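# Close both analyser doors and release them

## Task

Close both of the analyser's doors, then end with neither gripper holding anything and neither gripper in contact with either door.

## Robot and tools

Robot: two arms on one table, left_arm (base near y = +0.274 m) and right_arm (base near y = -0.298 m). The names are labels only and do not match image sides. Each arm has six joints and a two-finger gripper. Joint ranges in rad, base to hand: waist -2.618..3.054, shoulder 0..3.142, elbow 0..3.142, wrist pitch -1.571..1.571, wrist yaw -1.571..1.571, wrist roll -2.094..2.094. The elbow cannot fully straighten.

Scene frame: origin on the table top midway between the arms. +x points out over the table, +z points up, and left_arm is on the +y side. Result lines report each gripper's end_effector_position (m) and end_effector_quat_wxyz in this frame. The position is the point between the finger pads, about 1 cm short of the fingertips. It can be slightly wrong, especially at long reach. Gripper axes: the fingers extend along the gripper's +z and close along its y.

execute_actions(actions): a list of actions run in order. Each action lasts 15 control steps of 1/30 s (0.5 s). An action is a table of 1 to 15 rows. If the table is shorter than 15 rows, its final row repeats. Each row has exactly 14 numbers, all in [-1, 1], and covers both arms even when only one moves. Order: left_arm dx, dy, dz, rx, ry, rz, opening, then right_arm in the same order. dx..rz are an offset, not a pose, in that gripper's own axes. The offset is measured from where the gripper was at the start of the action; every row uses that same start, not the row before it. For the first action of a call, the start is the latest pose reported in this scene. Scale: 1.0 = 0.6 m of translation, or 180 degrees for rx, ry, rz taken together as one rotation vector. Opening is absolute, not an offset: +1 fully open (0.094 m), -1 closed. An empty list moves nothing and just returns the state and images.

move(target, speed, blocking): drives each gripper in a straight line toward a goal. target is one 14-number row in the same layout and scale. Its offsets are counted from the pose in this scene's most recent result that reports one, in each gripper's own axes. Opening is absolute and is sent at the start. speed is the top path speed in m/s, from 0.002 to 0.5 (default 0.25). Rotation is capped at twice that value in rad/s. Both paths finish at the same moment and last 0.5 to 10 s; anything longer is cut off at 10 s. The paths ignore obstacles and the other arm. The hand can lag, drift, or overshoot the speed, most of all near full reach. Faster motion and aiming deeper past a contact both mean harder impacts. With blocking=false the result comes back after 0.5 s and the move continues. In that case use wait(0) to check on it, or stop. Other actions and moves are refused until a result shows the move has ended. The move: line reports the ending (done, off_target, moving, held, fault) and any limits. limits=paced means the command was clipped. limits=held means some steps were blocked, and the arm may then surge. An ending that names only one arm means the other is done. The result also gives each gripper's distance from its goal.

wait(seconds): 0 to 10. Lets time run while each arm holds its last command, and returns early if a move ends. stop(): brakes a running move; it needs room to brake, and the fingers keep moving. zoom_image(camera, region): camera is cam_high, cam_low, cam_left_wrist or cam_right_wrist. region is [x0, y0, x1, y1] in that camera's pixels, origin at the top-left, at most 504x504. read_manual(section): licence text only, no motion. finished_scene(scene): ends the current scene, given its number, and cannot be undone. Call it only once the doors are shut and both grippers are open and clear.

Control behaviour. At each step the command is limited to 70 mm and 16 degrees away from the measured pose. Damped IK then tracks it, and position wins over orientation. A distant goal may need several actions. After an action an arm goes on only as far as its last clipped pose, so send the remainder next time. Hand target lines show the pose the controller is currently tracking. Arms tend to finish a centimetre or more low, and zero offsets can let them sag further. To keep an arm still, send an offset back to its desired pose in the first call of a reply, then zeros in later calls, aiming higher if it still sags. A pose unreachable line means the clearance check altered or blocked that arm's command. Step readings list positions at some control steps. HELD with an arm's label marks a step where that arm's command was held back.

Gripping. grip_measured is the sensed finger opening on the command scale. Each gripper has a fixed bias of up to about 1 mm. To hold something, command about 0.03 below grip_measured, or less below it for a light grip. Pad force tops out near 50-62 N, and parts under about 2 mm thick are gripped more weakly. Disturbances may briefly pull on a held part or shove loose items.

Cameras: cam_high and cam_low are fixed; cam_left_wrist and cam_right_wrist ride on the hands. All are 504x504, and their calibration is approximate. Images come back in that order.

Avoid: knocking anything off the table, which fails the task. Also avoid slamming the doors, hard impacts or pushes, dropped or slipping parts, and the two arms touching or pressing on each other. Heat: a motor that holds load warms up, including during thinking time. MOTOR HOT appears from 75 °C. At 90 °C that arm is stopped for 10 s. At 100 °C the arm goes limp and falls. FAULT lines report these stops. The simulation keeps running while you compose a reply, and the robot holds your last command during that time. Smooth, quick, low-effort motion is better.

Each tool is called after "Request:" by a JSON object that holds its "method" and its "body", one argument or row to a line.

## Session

Request:
{"method": "execute_actions", "body": {
  "actions": []
}}

Scene clock: 0.00 s.
left_arm: end_effector_position=(+0.2054, +0.5278, +0.3072) grip_measured=+1.000 end_effector_quat_wxyz=(+0.617, -0.535, +0.379, -0.435) | right_arm: end_effector_position=(+0.0994, -0.1426, +0.2764) grip_measured=+1.000 end_effector_quat_wxyz=(-0.243, +0.942, -0.209, +0.098)
Joint positions: left_arm=[ 1.362  1.081  0.492  0.834  0.962 -1.771  0.094] | right_arm=[ 1.297  0.917  1.38  -1.517  0.123 -1.522  0.094]
Joint velocities: left_arm=[-0.002 -0.002 -0.002  0.007 -0.007 -0.037  0.   ] | right_arm=[-0.012  0.002 -0.002 -0.051  0.037  0.022  0.   ]
Motor temperatures (°C, as the motors report them): left_arm=[23 23 22 27 23 22] | right_arm=[24 24 23 22 23 21]
Hand target (left_arm): +0.205, +0.526, +0.318; +0.630, -0.521, +0.386, -0.427
Hand target (right_arm): +0.099, -0.143, +0.279; -0.249, +0.940, -0.211, +0.096
camera_calibration (this result's frames):
cam_left_wrist: T_world_to_cam=[[-0.127019, 0.0564299, 0.990294, -0.298934], [-0.0664939, -0.996619, 0.0482615, 0.572553], [0.989669, -0.0597184, 0.130342, -0.0802177], [0, 0, 0, 1]] pos_world=[0.07949, 0.582696, 0.278856]
cam_right_wrist: T_world_to_cam=[[0.476292, 0.738247, 0.477637, -0.0653274], [0.587083, -0.671392, 0.45229, -0.231333], [0.654584, 0.0649897, -0.753191, 0.254398], [0, 0, 0, 1]] pos_world=[0.000401291, -0.12362, 0.327443]

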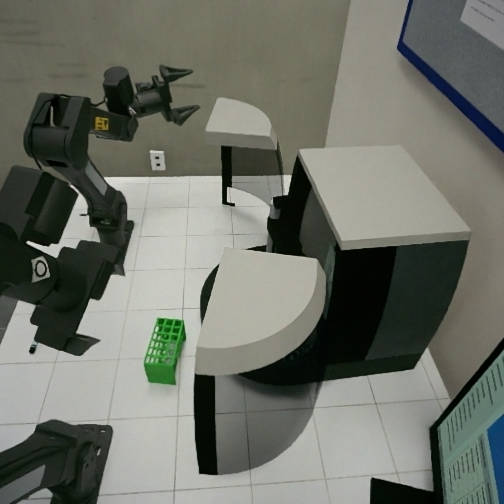

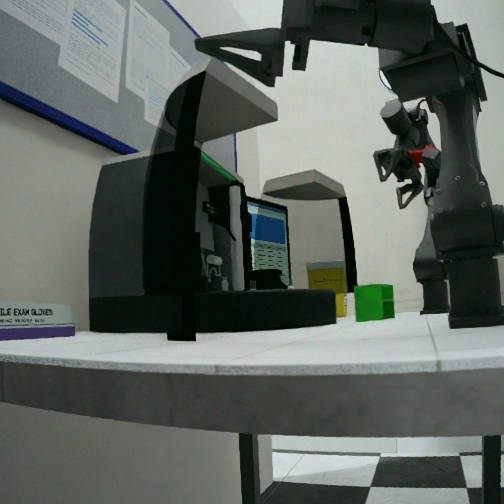

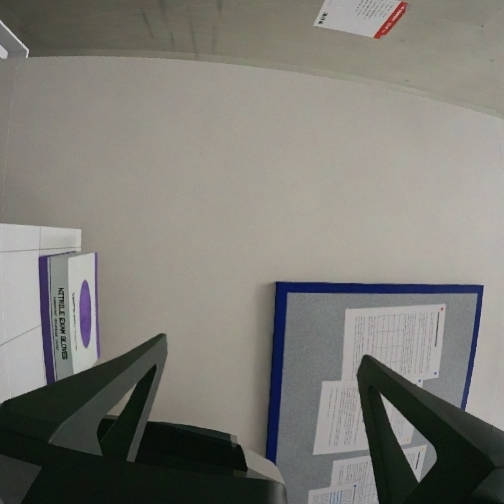

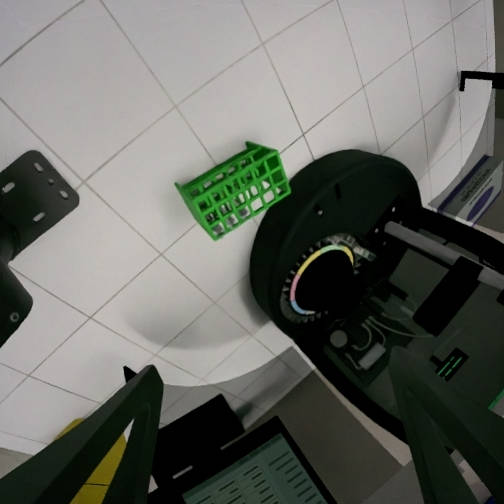

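Request:
{"method": "zoom_image", "body": {
  "camera": "cam_high",
  "region": [110, 230, 350, 490]
}}

Request:
{"method": "zoom_image", "body": {
  "camera": "cam_high",
  "region": [90, 50, 330, 270]
}}

Region (110, 230, 350, 490) of cam_high's 504x504 image, scaled by 1.938, with more detail than that image has; it fills the left 465 columns of this view, and the rest is white.

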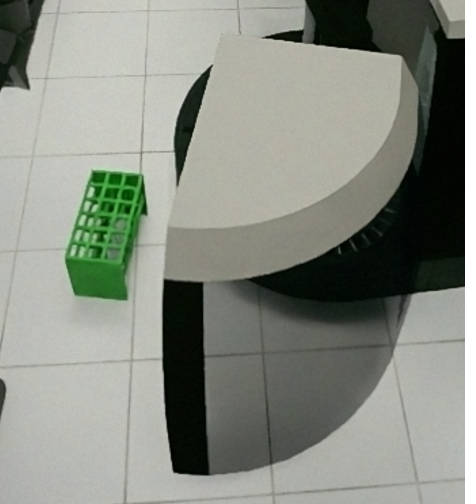

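Region (90, 50, 330, 270) of cam_high's 504x504 image, scaled by 2.100, with more detail than that image has; it fills the top 462 rows of this view, and the rest is white.

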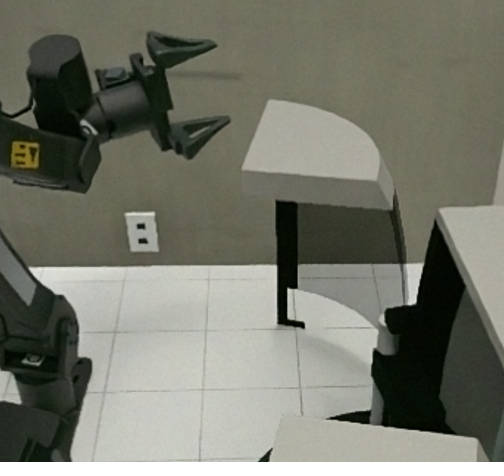

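Request:
{"method": "move", "body": {
  "target": [0.2235,-0.052,0.1505,-0.029,0.420,0.515,-1,0.035,0.027,0.279,-0.160,0.085,0.406,1]
}}

Scene clock: 8.27 s.
left_arm: end_effector_position=(+0.3257, +0.4298, +0.3446) grip_measured=-0.992 end_effector_quat_wxyz=(+0.379, +0.175, +0.906, -0.067) | right_arm: end_effector_position=(+0.1578, -0.0974, +0.1272) grip_measured=+1.000 end_effector_quat_wxyz=(-0.004, +0.651, -0.759, +0.011)
Joint positions: left_arm=[ 0.788  1.761  2.189 -1.574  0.688  0.969  0.   ] | right_arm=[ 1.062  1.462  1.2   -1.306  0.023 -0.438  0.094]
Joint velocities: left_arm=[ 0.002 -0.002 -0.002 -0.022  0.022  0.037 -0.001] | right_arm=[-0.022 -0.017 -0.012 -0.095  0.007 -0.022  0.   ]
Motor temperatures (°C, as the motors report them): left_arm=[23 24 24 29 24 22] | right_arm=[24 24 24 23 23 21]
Hand target (left_arm): +0.327, +0.428, +0.351; +0.385, +0.184, +0.902, -0.063
Hand target (right_arm): +0.158, -0.096, +0.123; -0.000, -0.645, +0.764, -0.004
Off the commanded pose (left_arm): 0.007 m, 3 deg.
Off the commanded pose (right_arm): 0.004 m, 2 deg.
joint sent to its limit (left arm) — the command would take joint 4 (wrist pitch) past its lower limit, so that joint was sent only as far as its limit.
move: off_target (left_arm)
camera_calibration (this result's frames):
cam_left_wrist: T_world_to_cam=[[-0.277942, -0.960103, 0.0308188, 0.501562], [-0.890852, 0.245627, -0.382164, 0.364024], [0.359348, -0.133674, -0.92358, 0.390273], [0, 0, 0, 1]] pos_world=[0.323452, 0.444307, 0.484108]
cam_right_wrist: T_world_to_cam=[[0.957684, -0.287659, -0.00968809, -0.169125], [-0.243387, -0.827344, 0.506226, -0.0587656], [-0.153636, -0.482447, -0.862346, 0.188903], [0, 0, 0, 1]] pos_world=[0.176688, -0.00613391, 0.19101]

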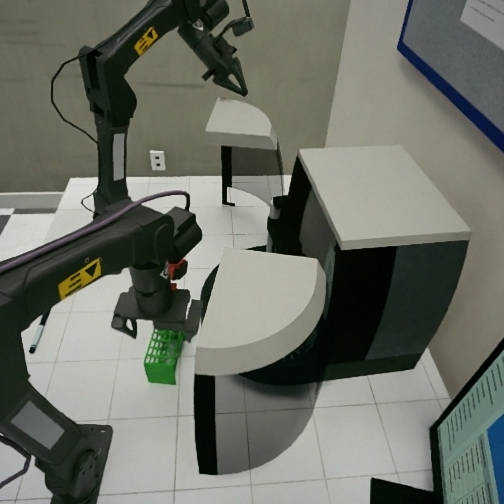

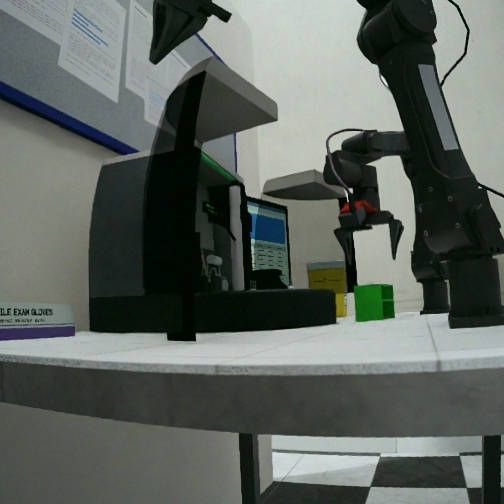

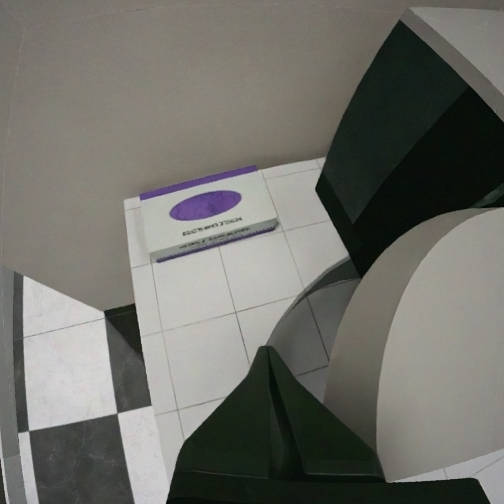

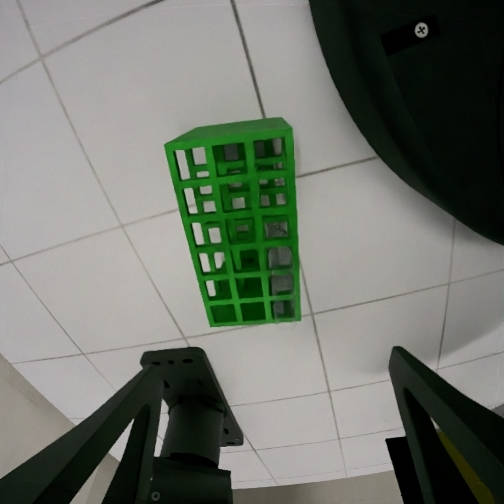

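Request:
{"method": "move", "body": {
  "target": [0.003,-0.1245,0.007,0,0,0,-1,-0.042,0.017,0.153,0,0,0,1],
  "speed": 0.08
}}

Scene clock: 11.70 s.
left_arm: end_effector_position=(+0.3013, +0.3688, +0.3318) grip_measured=-0.992 end_effector_quat_wxyz=(+0.370, +0.171, +0.911, -0.063) | right_arm: end_effector_position=(+0.1533, -0.0731, +0.0395) grip_measured=+1.000 end_effector_quat_wxyz=(-0.007, +0.650, -0.760, +0.009)
Joint positions: left_arm=[ 0.656  1.479  1.826 -1.414  0.609  0.819  0.   ] | right_arm=[ 1.128  1.596  0.971 -0.939  0.022 -0.37   0.094]
Joint velocities: left_arm=[-0.007 -0.032 -0.007  0.037 -0.007  0.007  0.001] | right_arm=[-0.007  0.007  0.002  0.007  0.037 -0.037  0.   ]
Motor temperatures (°C, as the motors report them): left_arm=[23 24 24 29 24 22] | right_arm=[24 24 24 23 23 21]
Hand target (left_arm): +0.299, +0.361, +0.336; +0.378, +0.176, +0.907, -0.066
Hand target (right_arm): +0.151, -0.072, +0.035; +0.005, -0.651, +0.759, -0.011
Off the commanded pose (left_arm): 0.012 m, 1 deg.
Off the commanded pose (right_arm): 0.005 m, 0 deg.
move: off_target (left_arm)
camera_calibration (this result's frames):
cam_left_wrist: T_world_to_cam=[[-0.267344, -0.96315, 0.0294729, 0.435009], [-0.900543, 0.23885, -0.36328, 0.351556], [0.342854, -0.123662, -0.931214, 0.382824], [0, 0, 0, 1]] pos_world=[0.301636, 0.382351, 0.471384]
cam_right_wrist: T_world_to_cam=[[0.956832, -0.290509, -0.00878122, -0.158813], [-0.247225, -0.829412, 0.500954, 0.00527854], [-0.152815, -0.477158, -0.865429, 0.124739], [0, 0, 0, 1]] pos_world=[0.172325, 0.0177615, 0.103914]

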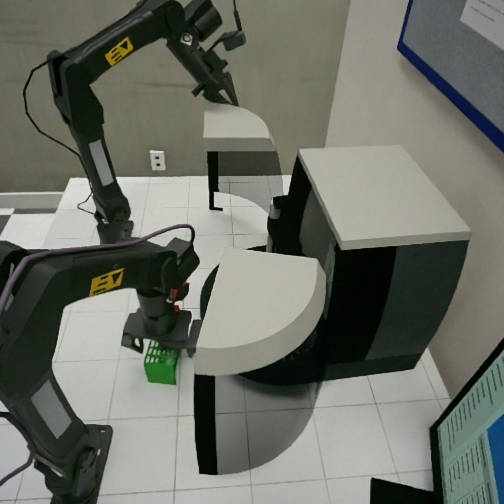

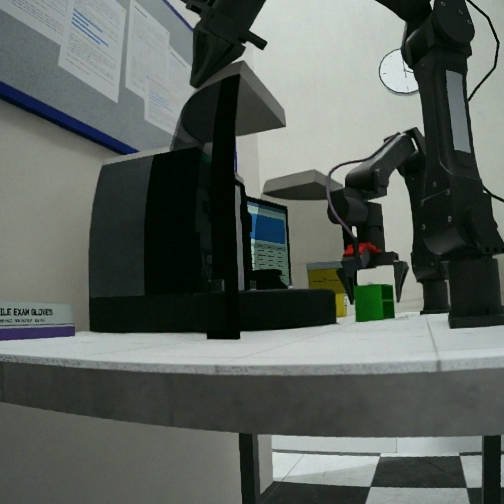

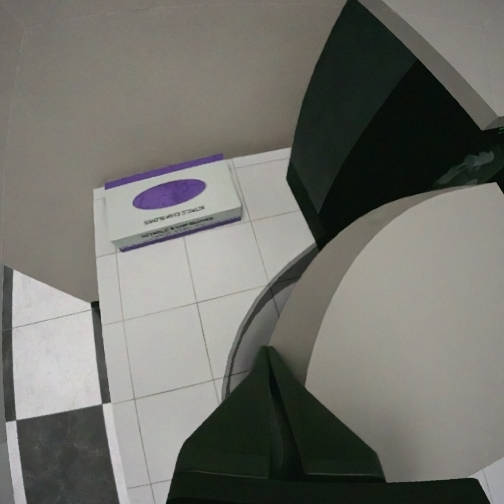

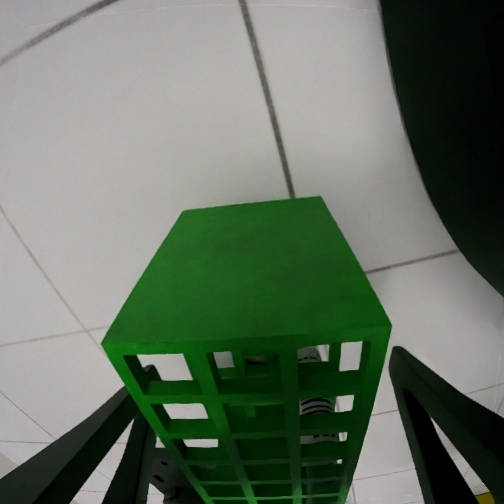

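Request:
{"method": "move", "body": {
  "target": [0.053,-0.177,-0.060,0,-0.01,0,-1,0,0.117,-0.005,0,0,0,1],
  "speed": 0.07
}}

Scene clock: 14.40 s.
left_arm: end_effector_position=(+0.2245, +0.2961, +0.3324) grip_measured=-0.992 end_effector_quat_wxyz=(+0.387, +0.171, +0.905, -0.054) | right_arm: end_effector_position=(+0.0865, -0.0603, +0.0369) grip_measured=+1.000 end_effector_quat_wxyz=(-0.003, +0.650, -0.760, +0.012)
Joint positions: left_arm=[ 0.545  1.084  1.541 -1.415  0.556  0.691  0.   ] | right_arm=[ 1.39   1.56   0.923 -0.944  0.023 -0.108  0.094]
Joint velocities: left_arm=[ 0.017 -0.007 -0.007  0.037  0.081  0.051  0.001] | right_arm=[-0.012  0.007  0.017  0.007 -0.066  0.007  0.   ]
Motor temperatures (°C, as the motors report them): left_arm=[23 24 23 29 24 22] | right_arm=[24 24 24 23 23 21]
Hand target (left_arm): +0.218, +0.289, +0.330; +0.383, +0.171, +0.905, -0.066
Hand target (right_arm): +0.084, -0.063, +0.042; +0.009, -0.650, +0.760, -0.009
Off the commanded pose (left_arm): 0.011 m, 1 deg.
Off the commanded pose (right_arm): 0.005 m, 1 deg.
move: off_target (left_arm)
camera_calibration (this result's frames):
cam_left_wrist: T_world_to_cam=[[-0.260998, -0.965286, 0.0101751, 0.350068], [-0.887806, 0.235883, -0.395171, 0.308603], [0.379053, -0.112172, -0.918551, 0.385021], [0, 0, 0, 1]] pos_world=[0.219403, 0.308311, 0.47205]
cam_right_wrist: T_world_to_cam=[[0.957042, -0.289805, -0.00919254, -0.091173], [-0.244823, -0.824667, 0.509888, 0.000434562], [-0.155349, -0.485734, -0.860192, 0.117906], [0, 0, 0, 1]] pos_world=[0.105679, 0.031207, 0.100362]

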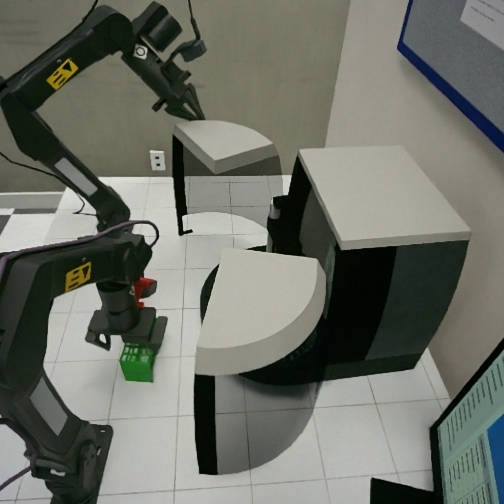

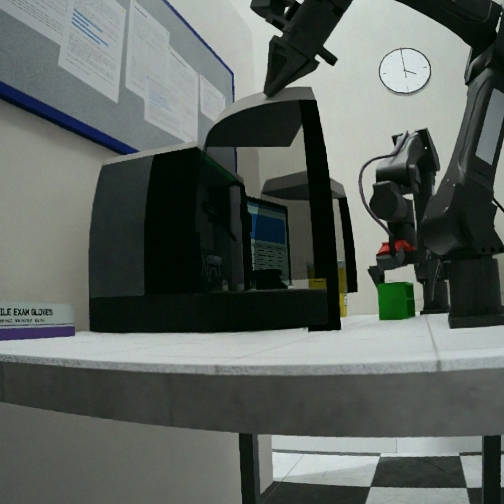

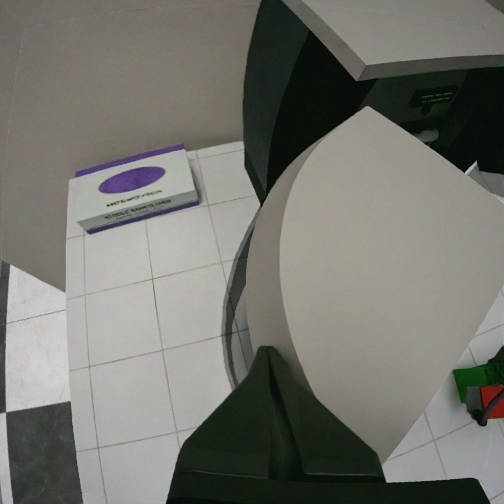

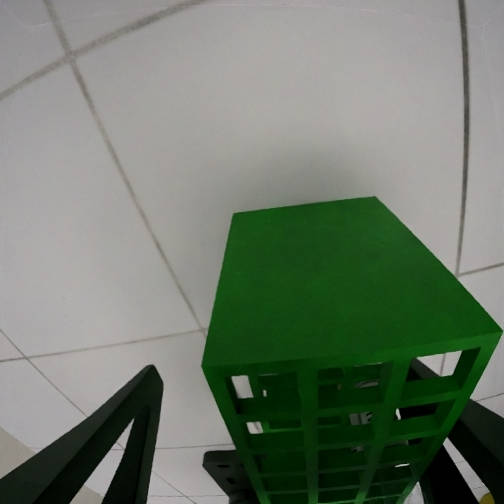

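Request:
{"method": "move", "body": {
  "target": [-0.004,-0.20,0.0137,0,0,0,-1,0,-0.008,-0.14,0,0,0,1],
  "speed": 0.08
}}

Scene clock: 22.83 s.
left_arm: end_effector_position=(+0.1890, +0.1857, +0.3195) grip_measured=-0.992 end_effector_quat_wxyz=(+0.378, +0.178, +0.907, -0.048) | right_arm: end_effector_position=(+0.0872, -0.0639, +0.1072) grip_measured=+1.000 end_effector_quat_wxyz=(+0.018, +0.652, -0.758, +0.026)
Joint positions: left_arm=[-0.509  0.913  1.408 -1.299 -0.165 -0.101  0.   ] | right_arm=[ 1.384  1.525  1.177 -1.281  0.023 -0.118  0.094]
Joint velocities: left_arm=[-0.007  0.007 -0.002 -0.022 -0.037 -0.007 -0.002] | right_arm=[-0.012 -0.012  0.002  0.007 -0.037  0.051  0.   ]
Motor temperatures (°C, as the motors report them): left_arm=[23 24 23 29 24 22] | right_arm=[24 25 25 23 23 21]
Hand target (left_arm): +0.189, +0.187, +0.320; +0.384, +0.175, +0.906, -0.046
Hand target (right_arm): +0.091, -0.059, +0.120; +0.003, -0.650, +0.760, -0.012
Off the commanded pose (left_arm): 0.007 m, 2 deg.
Off the commanded pose (right_arm): 0.015 m, 3 deg.
move: off_target (right_arm)
camera_calibration (this result's frames):
cam_left_wrist: T_world_to_cam=[[-0.268889, -0.963152, -0.00603161, 0.240636], [-0.891812, 0.251328, -0.376172, 0.289758], [0.363827, -0.0957692, -0.92653, 0.376598], [0, 0, 0, 1]] pos_world=[0.186098, 0.195011, 0.459379]
cam_right_wrist: T_world_to_cam=[[0.958023, -0.286573, -0.0082407, -0.092194], [-0.234647, -0.8003, 0.55178, -0.0420673], [-0.16472, -0.526684, -0.833949, 0.172068], [0, 0, 0, 1]] pos_world=[0.106796, 0.0305387, 0.165948]

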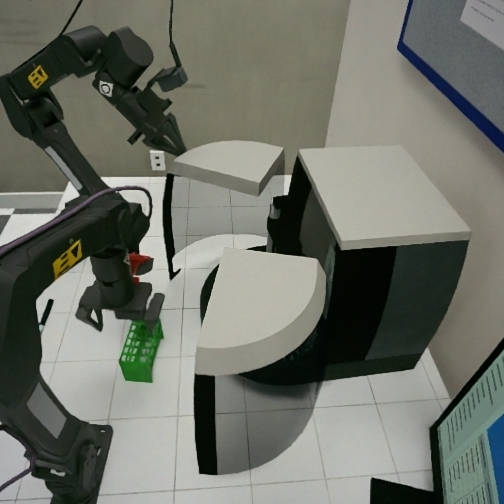

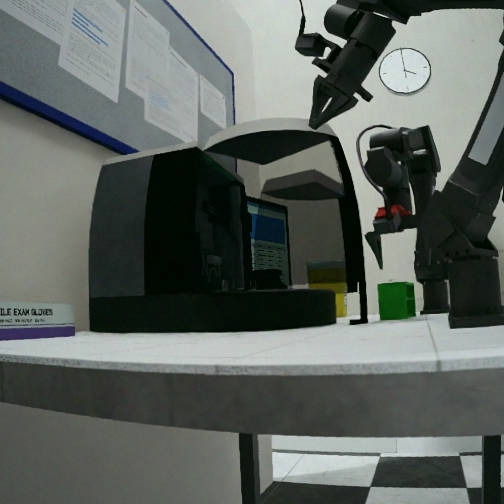

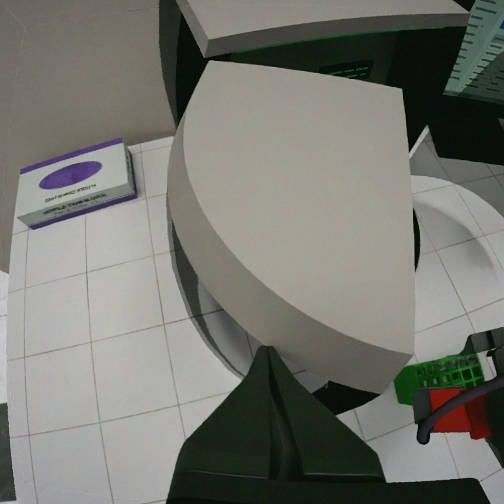

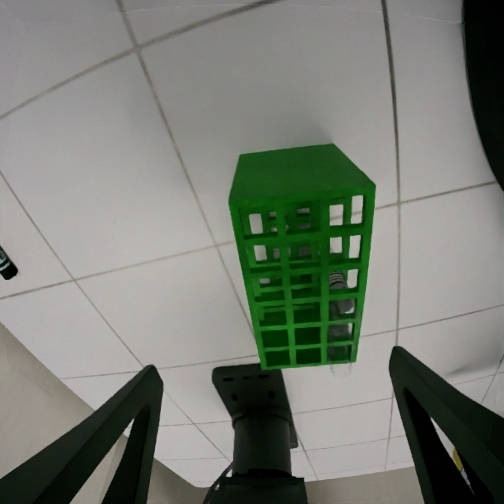

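Request:
{"method": "move", "body": {
  "target": [-0.05,-0.105,0.038,0,0,0,-1,0.130,-0.205,-0.521,0.110,-0.335,0.215,-1],
  "speed": 0.3
}}

Scene clock: 26.20 s.
left_arm: end_effector_position=(+0.1951, +0.1209, +0.3081) grip_measured=-0.992 end_effector_quat_wxyz=(+0.358, +0.188, +0.914, -0.036) | right_arm: end_effector_position=(+0.2072, -0.1373, +0.4111) grip_measured=-0.986 end_effector_quat_wxyz=(+0.444, -0.297, +0.829, +0.164)
Joint positions: left_arm=[-0.868  1.098  1.461 -1.297 -0.396 -0.376  0.   ] | right_arm=[ 0.797  1.048  1.73  -1.268  0.015  0.018  0.001]
Joint velocities: left_arm=[-0.007  0.012 -0.012 -0.007  0.022 -0.037  0.   ] | right_arm=[-0.002 -0.007 -0.007 -0.066 -0.051 -0.022 -0.001]
Motor temperatures (°C, as the motors report them): left_arm=[23 24 23 30 24 22] | right_arm=[24 25 25 23 23 21]
Hand target (left_arm): +0.201, +0.115, +0.322; +0.379, +0.179, +0.907, -0.045
Hand target (right_arm): +0.204, -0.140, +0.426; +0.463, -0.290, +0.818, +0.177
Off the commanded pose (left_arm): 0.016 m, 3 deg.
Off the commanded pose (right_arm): 0.019 m, 4 deg.
move: off_target (left_arm, right_arm)
camera_calibration (this result's frames):
cam_left_wrist: T_world_to_cam=[[-0.278078, -0.960016, -0.032276, 0.189258], [-0.902259, 0.272581, -0.334108, 0.293766], [0.329547, -0.0637867, -0.941982, 0.365136], [0, 0, 0, 1]] pos_world=[0.197352, 0.124906, 0.44821]
cam_right_wrist: T_world_to_cam=[[0.593285, -0.792665, -0.140341, -0.165296], [-0.755454, -0.488033, -0.437165, 0.317039], [0.278035, 0.365384, -0.888364, 0.459707], [0, 0, 0, 1]] pos_world=[0.209761, -0.144269, 0.523787]

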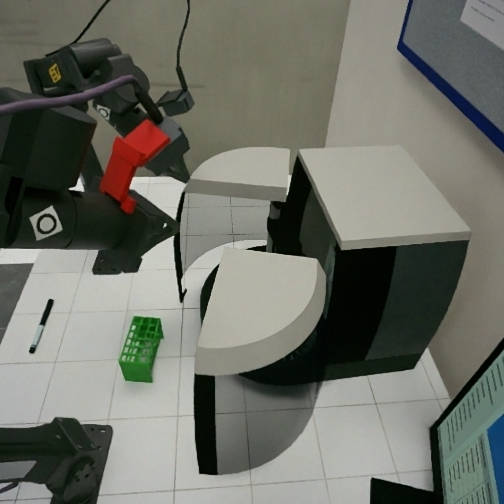

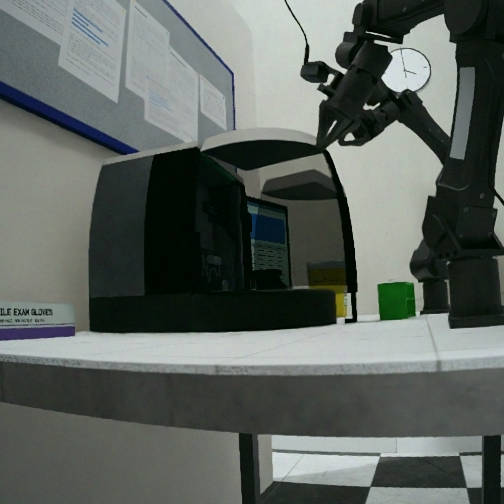

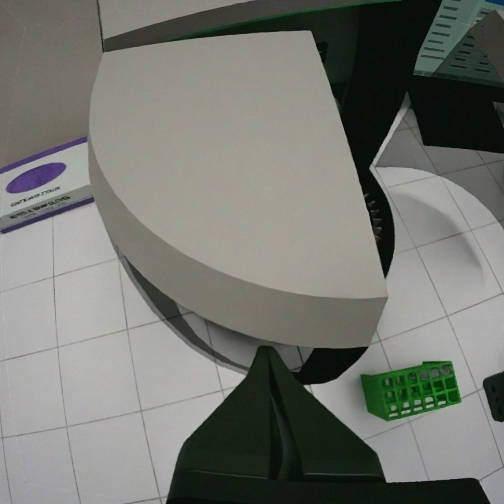

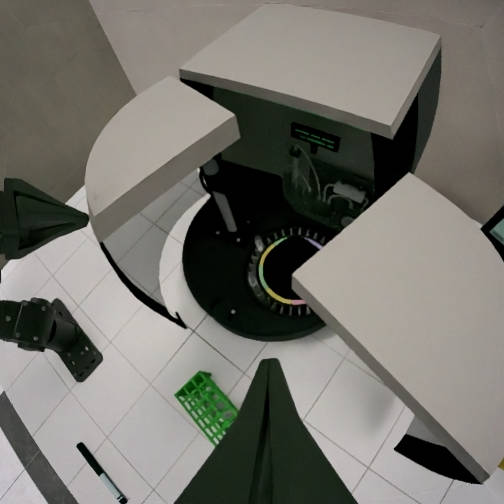

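Request:
{"method": "move", "body": {
  "target": [-0.097,-0.029,0.071,0,0,0,-1,0.0517,-0.3445,-0.119,0.1325,-0.0197,0.079,-1],
  "speed": 0.12
}}

Scene clock: 29.53 s.
left_arm: end_effector_position=(+0.2294, +0.0916, +0.3000) grip_measured=-0.992 end_effector_quat_wxyz=(+0.317, +0.205, +0.926, -0.022) | right_arm: end_effector_position=(+0.2801, -0.3512, +0.4123) grip_measured=-0.986 end_effector_quat_wxyz=(+0.482, -0.081, +0.871, +0.057)
Joint positions: left_arm=[-0.794  1.301  1.595 -1.293 -0.321 -0.309  0.   ] | right_arm=[-0.568  1.202  1.817 -1.378 -0.699 -0.525  0.001]
Joint velocities: left_arm=[-0.022  0.012 -0.002 -0.022 -0.037 -0.022  0.001] | right_arm=[-0.002 -0.002 -0.002  0.007 -0.007 -0.022  0.001]
Motor temperatures (°C, as the motors report them): left_arm=[23 24 24 30 24 22] | right_arm=[24 25 25 23 23 21]
Hand target (left_arm): +0.252, +0.079, +0.316; +0.357, +0.188, +0.914, -0.036
Hand target (right_arm): +0.283, -0.352, +0.422; +0.495, -0.089, +0.862, +0.055
Off the commanded pose (left_arm): 0.032 m, 5 deg.
Off the commanded pose (right_arm): 0.012 m, 2 deg.
move: off_target (left_arm, right_arm)
camera_calibration (this result's frames):
cam_left_wrist: T_world_to_cam=[[-0.300836, -0.951768, -0.0602958, 0.183351], [-0.918843, 0.3062, -0.248935, 0.305152], [0.255391, -0.0194864, -0.966641, 0.364769], [0, 0, 0, 1]] pos_world=[0.242387, 0.0881779, 0.43962]
cam_right_wrist: T_world_to_cam=[[0.14798, -0.976525, -0.156527, -0.311106], [-0.885764, -0.0604639, -0.460181, 0.464391], [0.439914, 0.206743, -0.873918, 0.411735], [0, 0, 0, 1]] pos_world=[0.27625, -0.360847, 0.52483]

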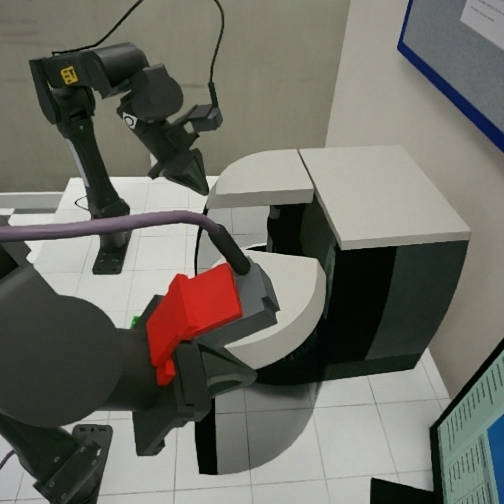

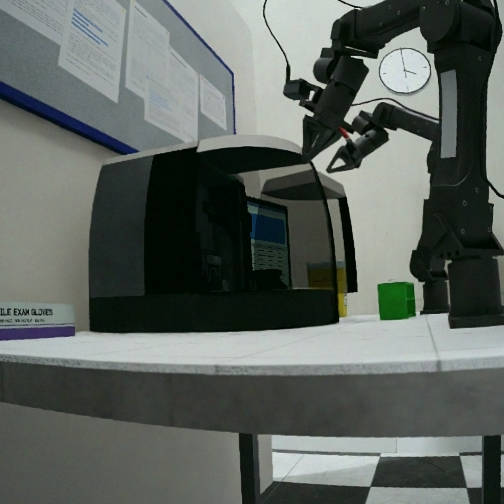

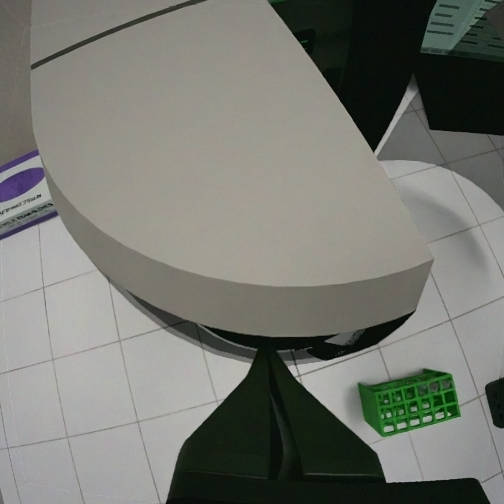

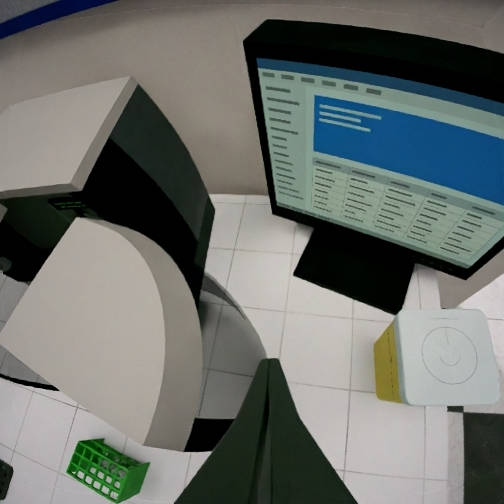

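Request:
{"method": "move", "body": {
  "target": [0.1125,0.079,-0.117,0,-0.04,0,-1,0.101,0.040,0.073,0,0,0,-1],
  "speed": 0.1
}}

Scene clock: 31.87 s.
left_arm: end_effector_position=(+0.1624, +0.1678, +0.3193) grip_measured=-0.992 end_effector_quat_wxyz=(+0.372, +0.202, +0.905, -0.043) | right_arm: end_effector_position=(+0.2836, -0.3280, +0.3336) grip_measured=-0.986 end_effector_quat_wxyz=(+0.472, -0.076, +0.876, +0.063)
Joint positions: left_arm=[-0.826  0.915  1.435 -1.4   -0.364 -0.301  0.   ] | right_arm=[-0.407  0.971  1.321 -1.06  -0.576 -0.391  0.001]
Joint velocities: left_arm=[-0.002 -0.007  0.017  0.022  0.037  0.007  0.001] | right_arm=[ 0.002  0.012  0.002 -0.007  0.037 -0.022 -0.001]
Motor temperatures (°C, as the motors report them): left_arm=[23 24 24 31 24 22] | right_arm=[24 25 25 24 23 21]
Hand target (left_arm): +0.161, +0.172, +0.317; +0.374, +0.204, +0.904, -0.036
Hand target (right_arm): +0.280, -0.324, +0.338; +0.482, -0.080, +0.870, +0.057
Off the commanded pose (left_arm): 0.005 m, 1 deg.
Off the commanded pose (right_arm): 0.007 m, 2 deg.
move: done
camera_calibration (this result's frames):
cam_left_wrist: T_world_to_cam=[[-0.308253, -0.950757, -0.0322581, 0.228919], [-0.882302, 0.298409, -0.363999, 0.257156], [0.3557, -0.0837424, -0.930841, 0.385017], [0, 0, 0, 1]] pos_world=[0.160503, 0.173151, 0.459378]
cam_right_wrist: T_world_to_cam=[[0.140876, -0.975011, -0.171777, -0.293732], [-0.896777, -0.0521592, -0.439398, 0.431573], [0.419458, 0.215946, -0.881716, 0.348046], [0, 0, 0, 1]] pos_world=[0.282414, -0.339041, 0.446054]

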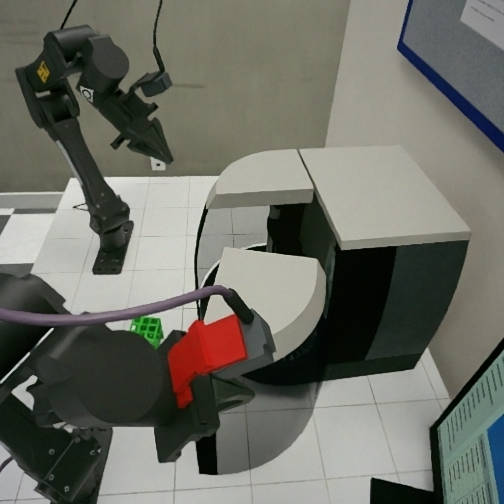

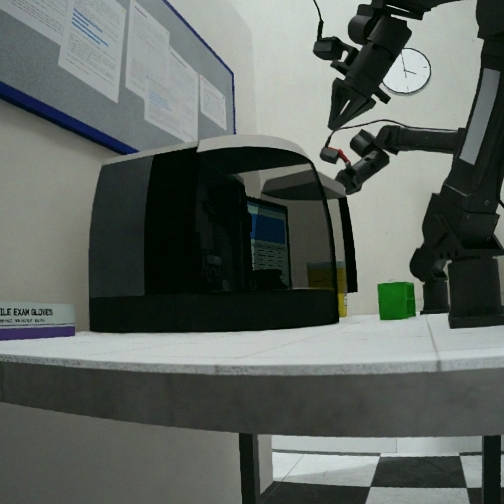

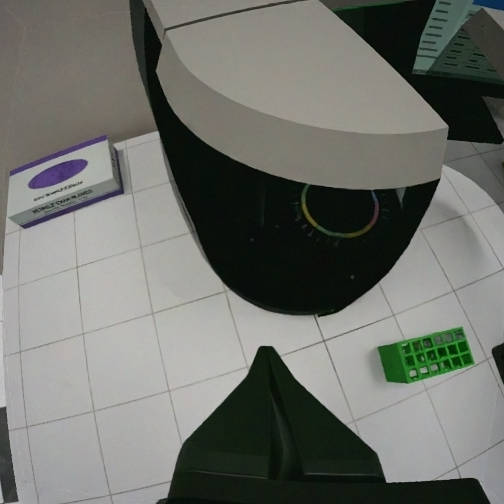

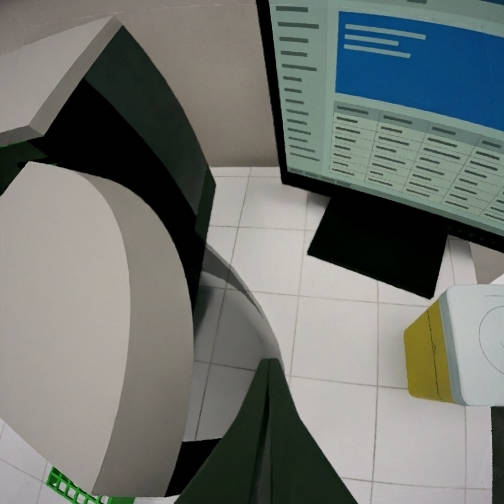

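Request:
{"method": "move", "body": {
  "target": [0,0,-0.01,0,0,0,-1,0.019,0.1565,-0.030,-0.047,0,-0.029,-1],
  "speed": 0.07
}}

Scene clock: 34.23 s.
left_arm: end_effector_position=(+0.1580, +0.1687, +0.3156) grip_measured=-0.992 end_effector_quat_wxyz=(+0.362, +0.206, +0.908, -0.041) | right_arm: end_effector_position=(+0.2493, -0.2390, +0.3374) grip_measured=-0.987 end_effector_quat_wxyz=(+0.463, -0.151, +0.867, +0.106)
Joint positions: left_arm=[-0.841  0.915  1.435 -1.424 -0.364 -0.314  0.   ] | right_arm=[ 0.09   0.832  1.29  -1.076 -0.323 -0.17   0.001]
Joint velocities: left_arm=[ 0.002 -0.007 -0.017 -0.007 -0.022  0.022 -0.001] | right_arm=[ 0.007 -0.007  0.002 -0.051  0.007 -0.007  0.   ]
Motor temperatures (°C, as the motors report them): left_arm=[23 24 24 31 24 22] | right_arm=[24 25 25 24 23 21]
Hand target (left_arm): +0.158, +0.169, +0.323; +0.372, +0.202, +0.905, -0.043
Hand target (right_arm): +0.245, -0.239, +0.338; +0.468, -0.150, +0.864, +0.104
Off the commanded pose (left_arm): 0.008 m, 1 deg.
Off the commanded pose (right_arm): 0.005 m, 1 deg.
move: done
camera_calibration (this result's frames):
cam_left_wrist: T_world_to_cam=[[-0.31419, -0.948653, -0.0366499, 0.230272], [-0.887075, 0.307111, -0.344646, 0.244825], [0.338205, -0.0757731, -0.938017, 0.386997], [0, 0, 0, 1]] pos_world=[0.158643, 0.172584, 0.455828]
cam_right_wrist: T_world_to_cam=[[0.308416, -0.934748, -0.176425, -0.231993], [-0.875817, -0.206649, -0.436166, 0.363875], [0.371247, 0.289036, -0.882402, 0.376203], [0, 0, 0, 1]] pos_world=[0.250574, -0.250397, 0.449743]

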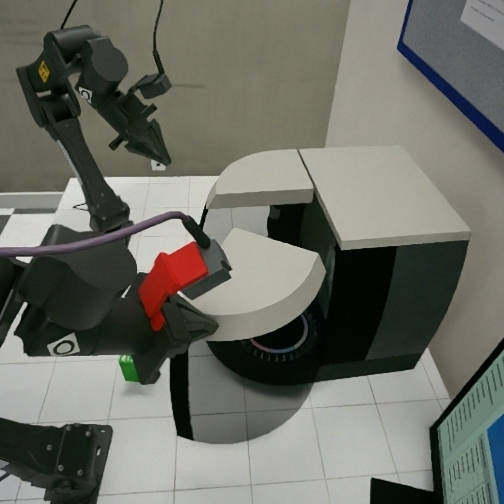

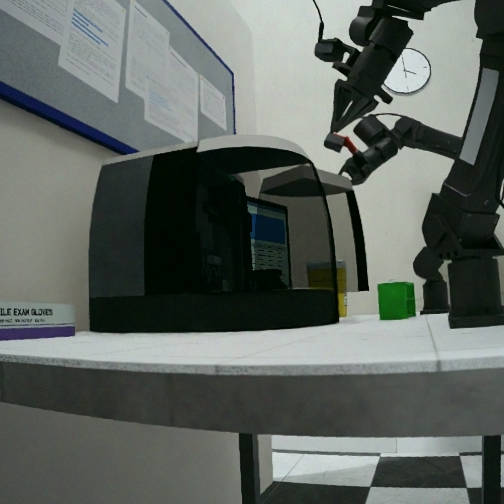

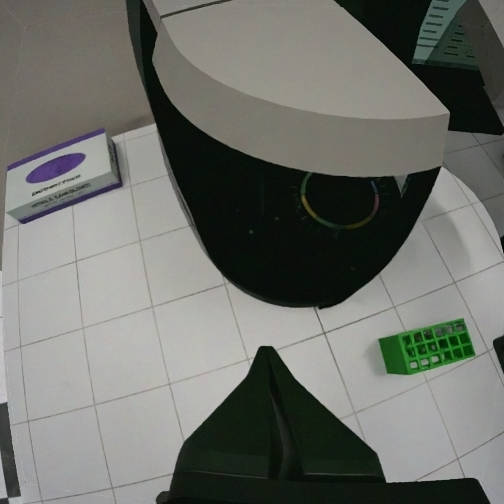

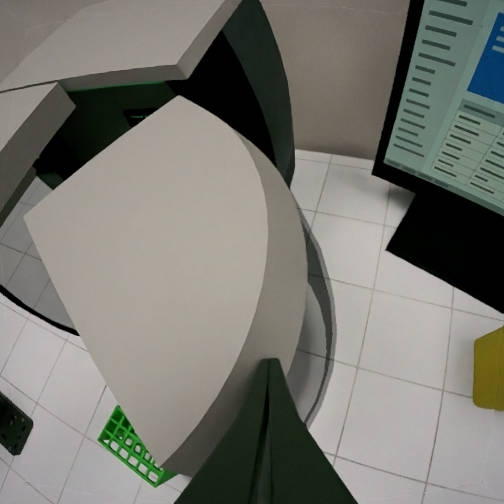

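Request:
{"method": "move", "body": {
  "target": [0,0,-0.012,0,0,0,-1,0.016,0.1535,0.0243,-0.056,0.003,-0.037,-1],
  "speed": 0.07
}}

Scene clock: 36.40 s.
left_arm: end_effector_position=(+0.1522, +0.1698, +0.3113) grip_measured=-0.992 end_effector_quat_wxyz=(+0.351, +0.211, +0.912, -0.039) | right_arm: end_effector_position=(+0.2192, -0.1468, +0.3239) grip_measured=-0.987 end_effector_quat_wxyz=(+0.443, -0.248, +0.848, +0.154)
Joint positions: left_arm=[-0.862  0.915  1.435 -1.455 -0.365 -0.332  0.   ] | right_arm=[ 0.763  0.832  1.226 -0.991  0.051  0.084  0.001]
Joint velocities: left_arm=[-0.007 -0.002  0.002 -0.037  0.051  0.051  0.   ] | right_arm=[ 0.012 -0.002  0.002 -0.037  0.125  0.037  0.   ]
Motor temperatures (°C, as the motors report them): left_arm=[23 24 24 31 24 22] | right_arm=[24 25 25 24 23 21]
Hand target (left_arm): +0.153, +0.171, +0.321; +0.362, +0.206, +0.908, -0.041
Hand target (right_arm): +0.220, -0.147, +0.325; +0.450, -0.243, +0.846, +0.153
Off the commanded pose (left_arm): 0.010 m, 2 deg.
Off the commanded pose (right_arm): 0.005 m, 1 deg.
move: done
camera_calibration (this result's frames):
cam_left_wrist: T_world_to_cam=[[-0.322117, -0.945791, -0.0414827, 0.231549], [-0.892313, 0.317958, -0.320437, 0.229321], [0.316256, -0.0662024, -0.946361, 0.389242], [0, 0, 0, 1]] pos_world=[0.156112, 0.171851, 0.451452]
cam_right_wrist: T_world_to_cam=[[0.50607, -0.844942, -0.173108, -0.170138], [-0.812621, -0.399847, -0.423992, 0.304567], [0.289032, 0.355241, -0.888968, 0.37869], [0, 0, 0, 1]] pos_world=[0.224145, -0.156503, 0.436325]

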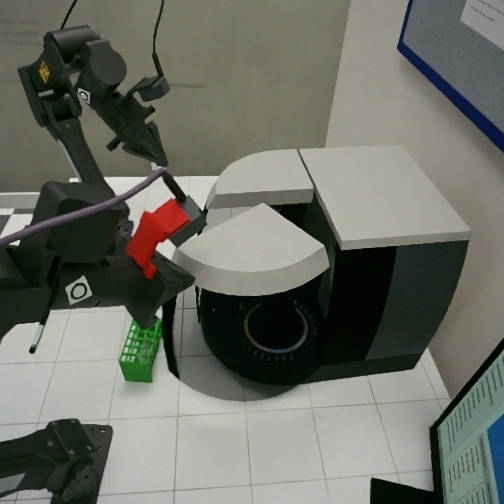

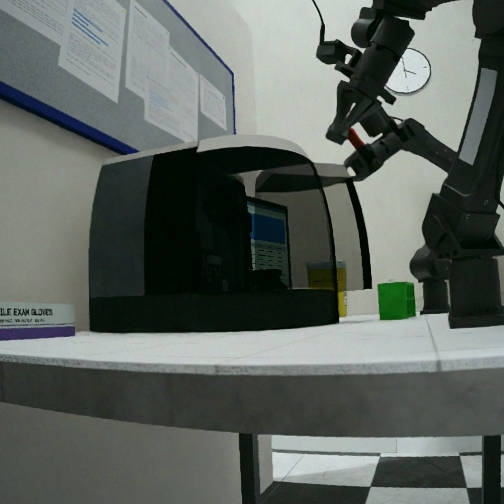

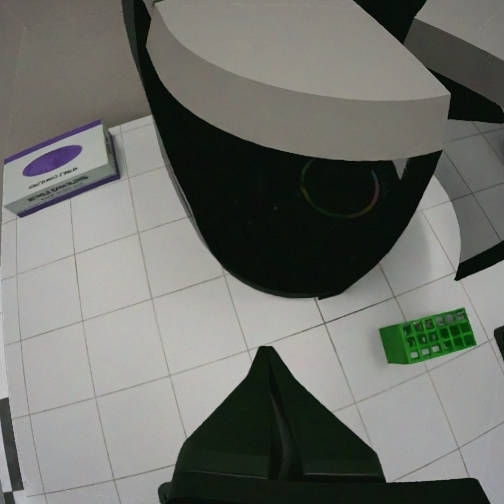

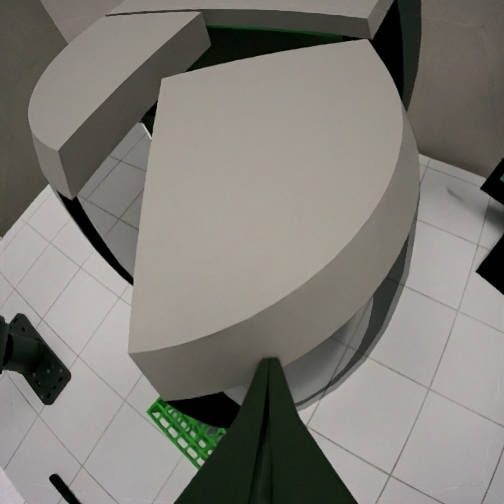

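Request:
{"method": "move", "body": {
  "target": [0.01,0.075,-0.049,0,-0.01,0,-1,-0.047,0.088,0.0705,-0.037,0.002,-0.025,-1],
  "speed": 0.06
}}

Scene clock: 38.70 s.
left_arm: end_effector_position=(+0.1519, +0.2157, +0.3188) grip_measured=-0.992 end_effector_quat_wxyz=(+0.341, +0.209, +0.915, -0.042) | right_arm: end_effector_position=(+0.2268, -0.0793, +0.3138) grip_measured=-0.987 end_effector_quat_wxyz=(+0.419, -0.309, +0.835, +0.179)
Joint positions: left_arm=[-0.31   0.857  1.473 -1.485 -0.007  0.095  0.   ] | right_arm=[ 0.938  1.002  1.25  -0.875  0.079  0.106  0.001]
Joint velocities: left_arm=[-0.007  0.002  0.002 -0.022 -0.081 -0.007  0.001] | right_arm=[ 0.007 -0.002  0.002  0.095 -0.037 -0.022 -0.   ]
Motor temperatures (°C, as the motors report them): left_arm=[23 24 24 31 24 22] | right_arm=[24 25 25 24 23 21]
Hand target (left_arm): +0.147, +0.217, +0.332; +0.364, +0.209, +0.907, -0.047
Hand target (right_arm): +0.230, -0.074, +0.325; +0.431, -0.307, +0.828, +0.184
Off the commanded pose (left_arm): 0.015 m, 3 deg.
Off the commanded pose (right_arm): 0.014 m, 2 deg.
move: off_target (left_arm, right_arm)
camera_calibration (this result's frames):
cam_left_wrist: T_world_to_cam=[[-0.320286, -0.946772, -0.0322326, 0.272182], [-0.899775, 0.314679, -0.302293, 0.212942], [0.296346, -0.0678182, -0.95267, 0.404905], [0, 0, 0, 1]] pos_world=[0.158784, 0.218145, 0.458885]
cam_right_wrist: T_world_to_cam=[[0.614951, -0.77, -0.170102, -0.13843], [-0.757897, -0.517548, -0.39716, 0.303219], [0.217777, 0.373154, -0.901848, 0.365225], [0, 0, 0, 1]] pos_world=[0.235399, -0.085946, 0.426257]

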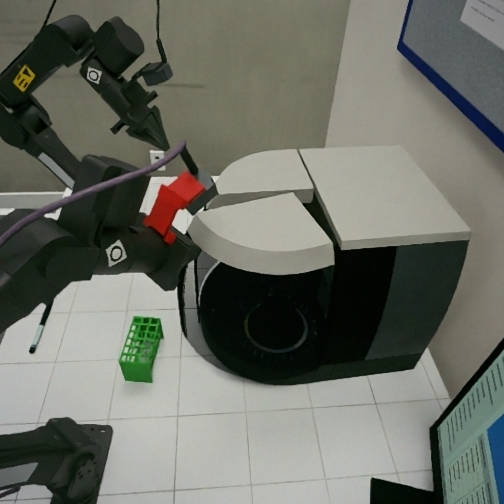

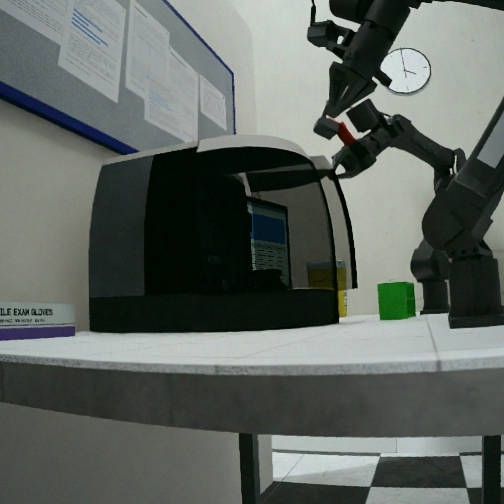

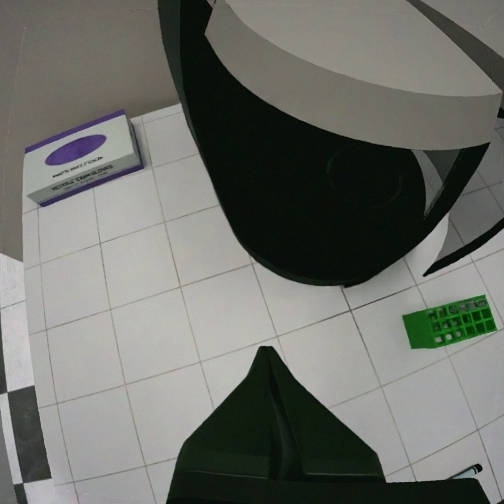

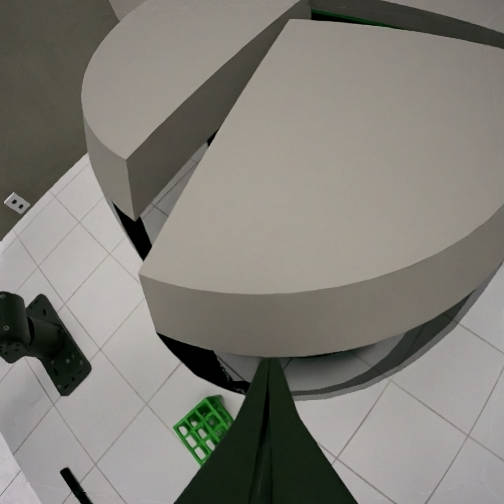

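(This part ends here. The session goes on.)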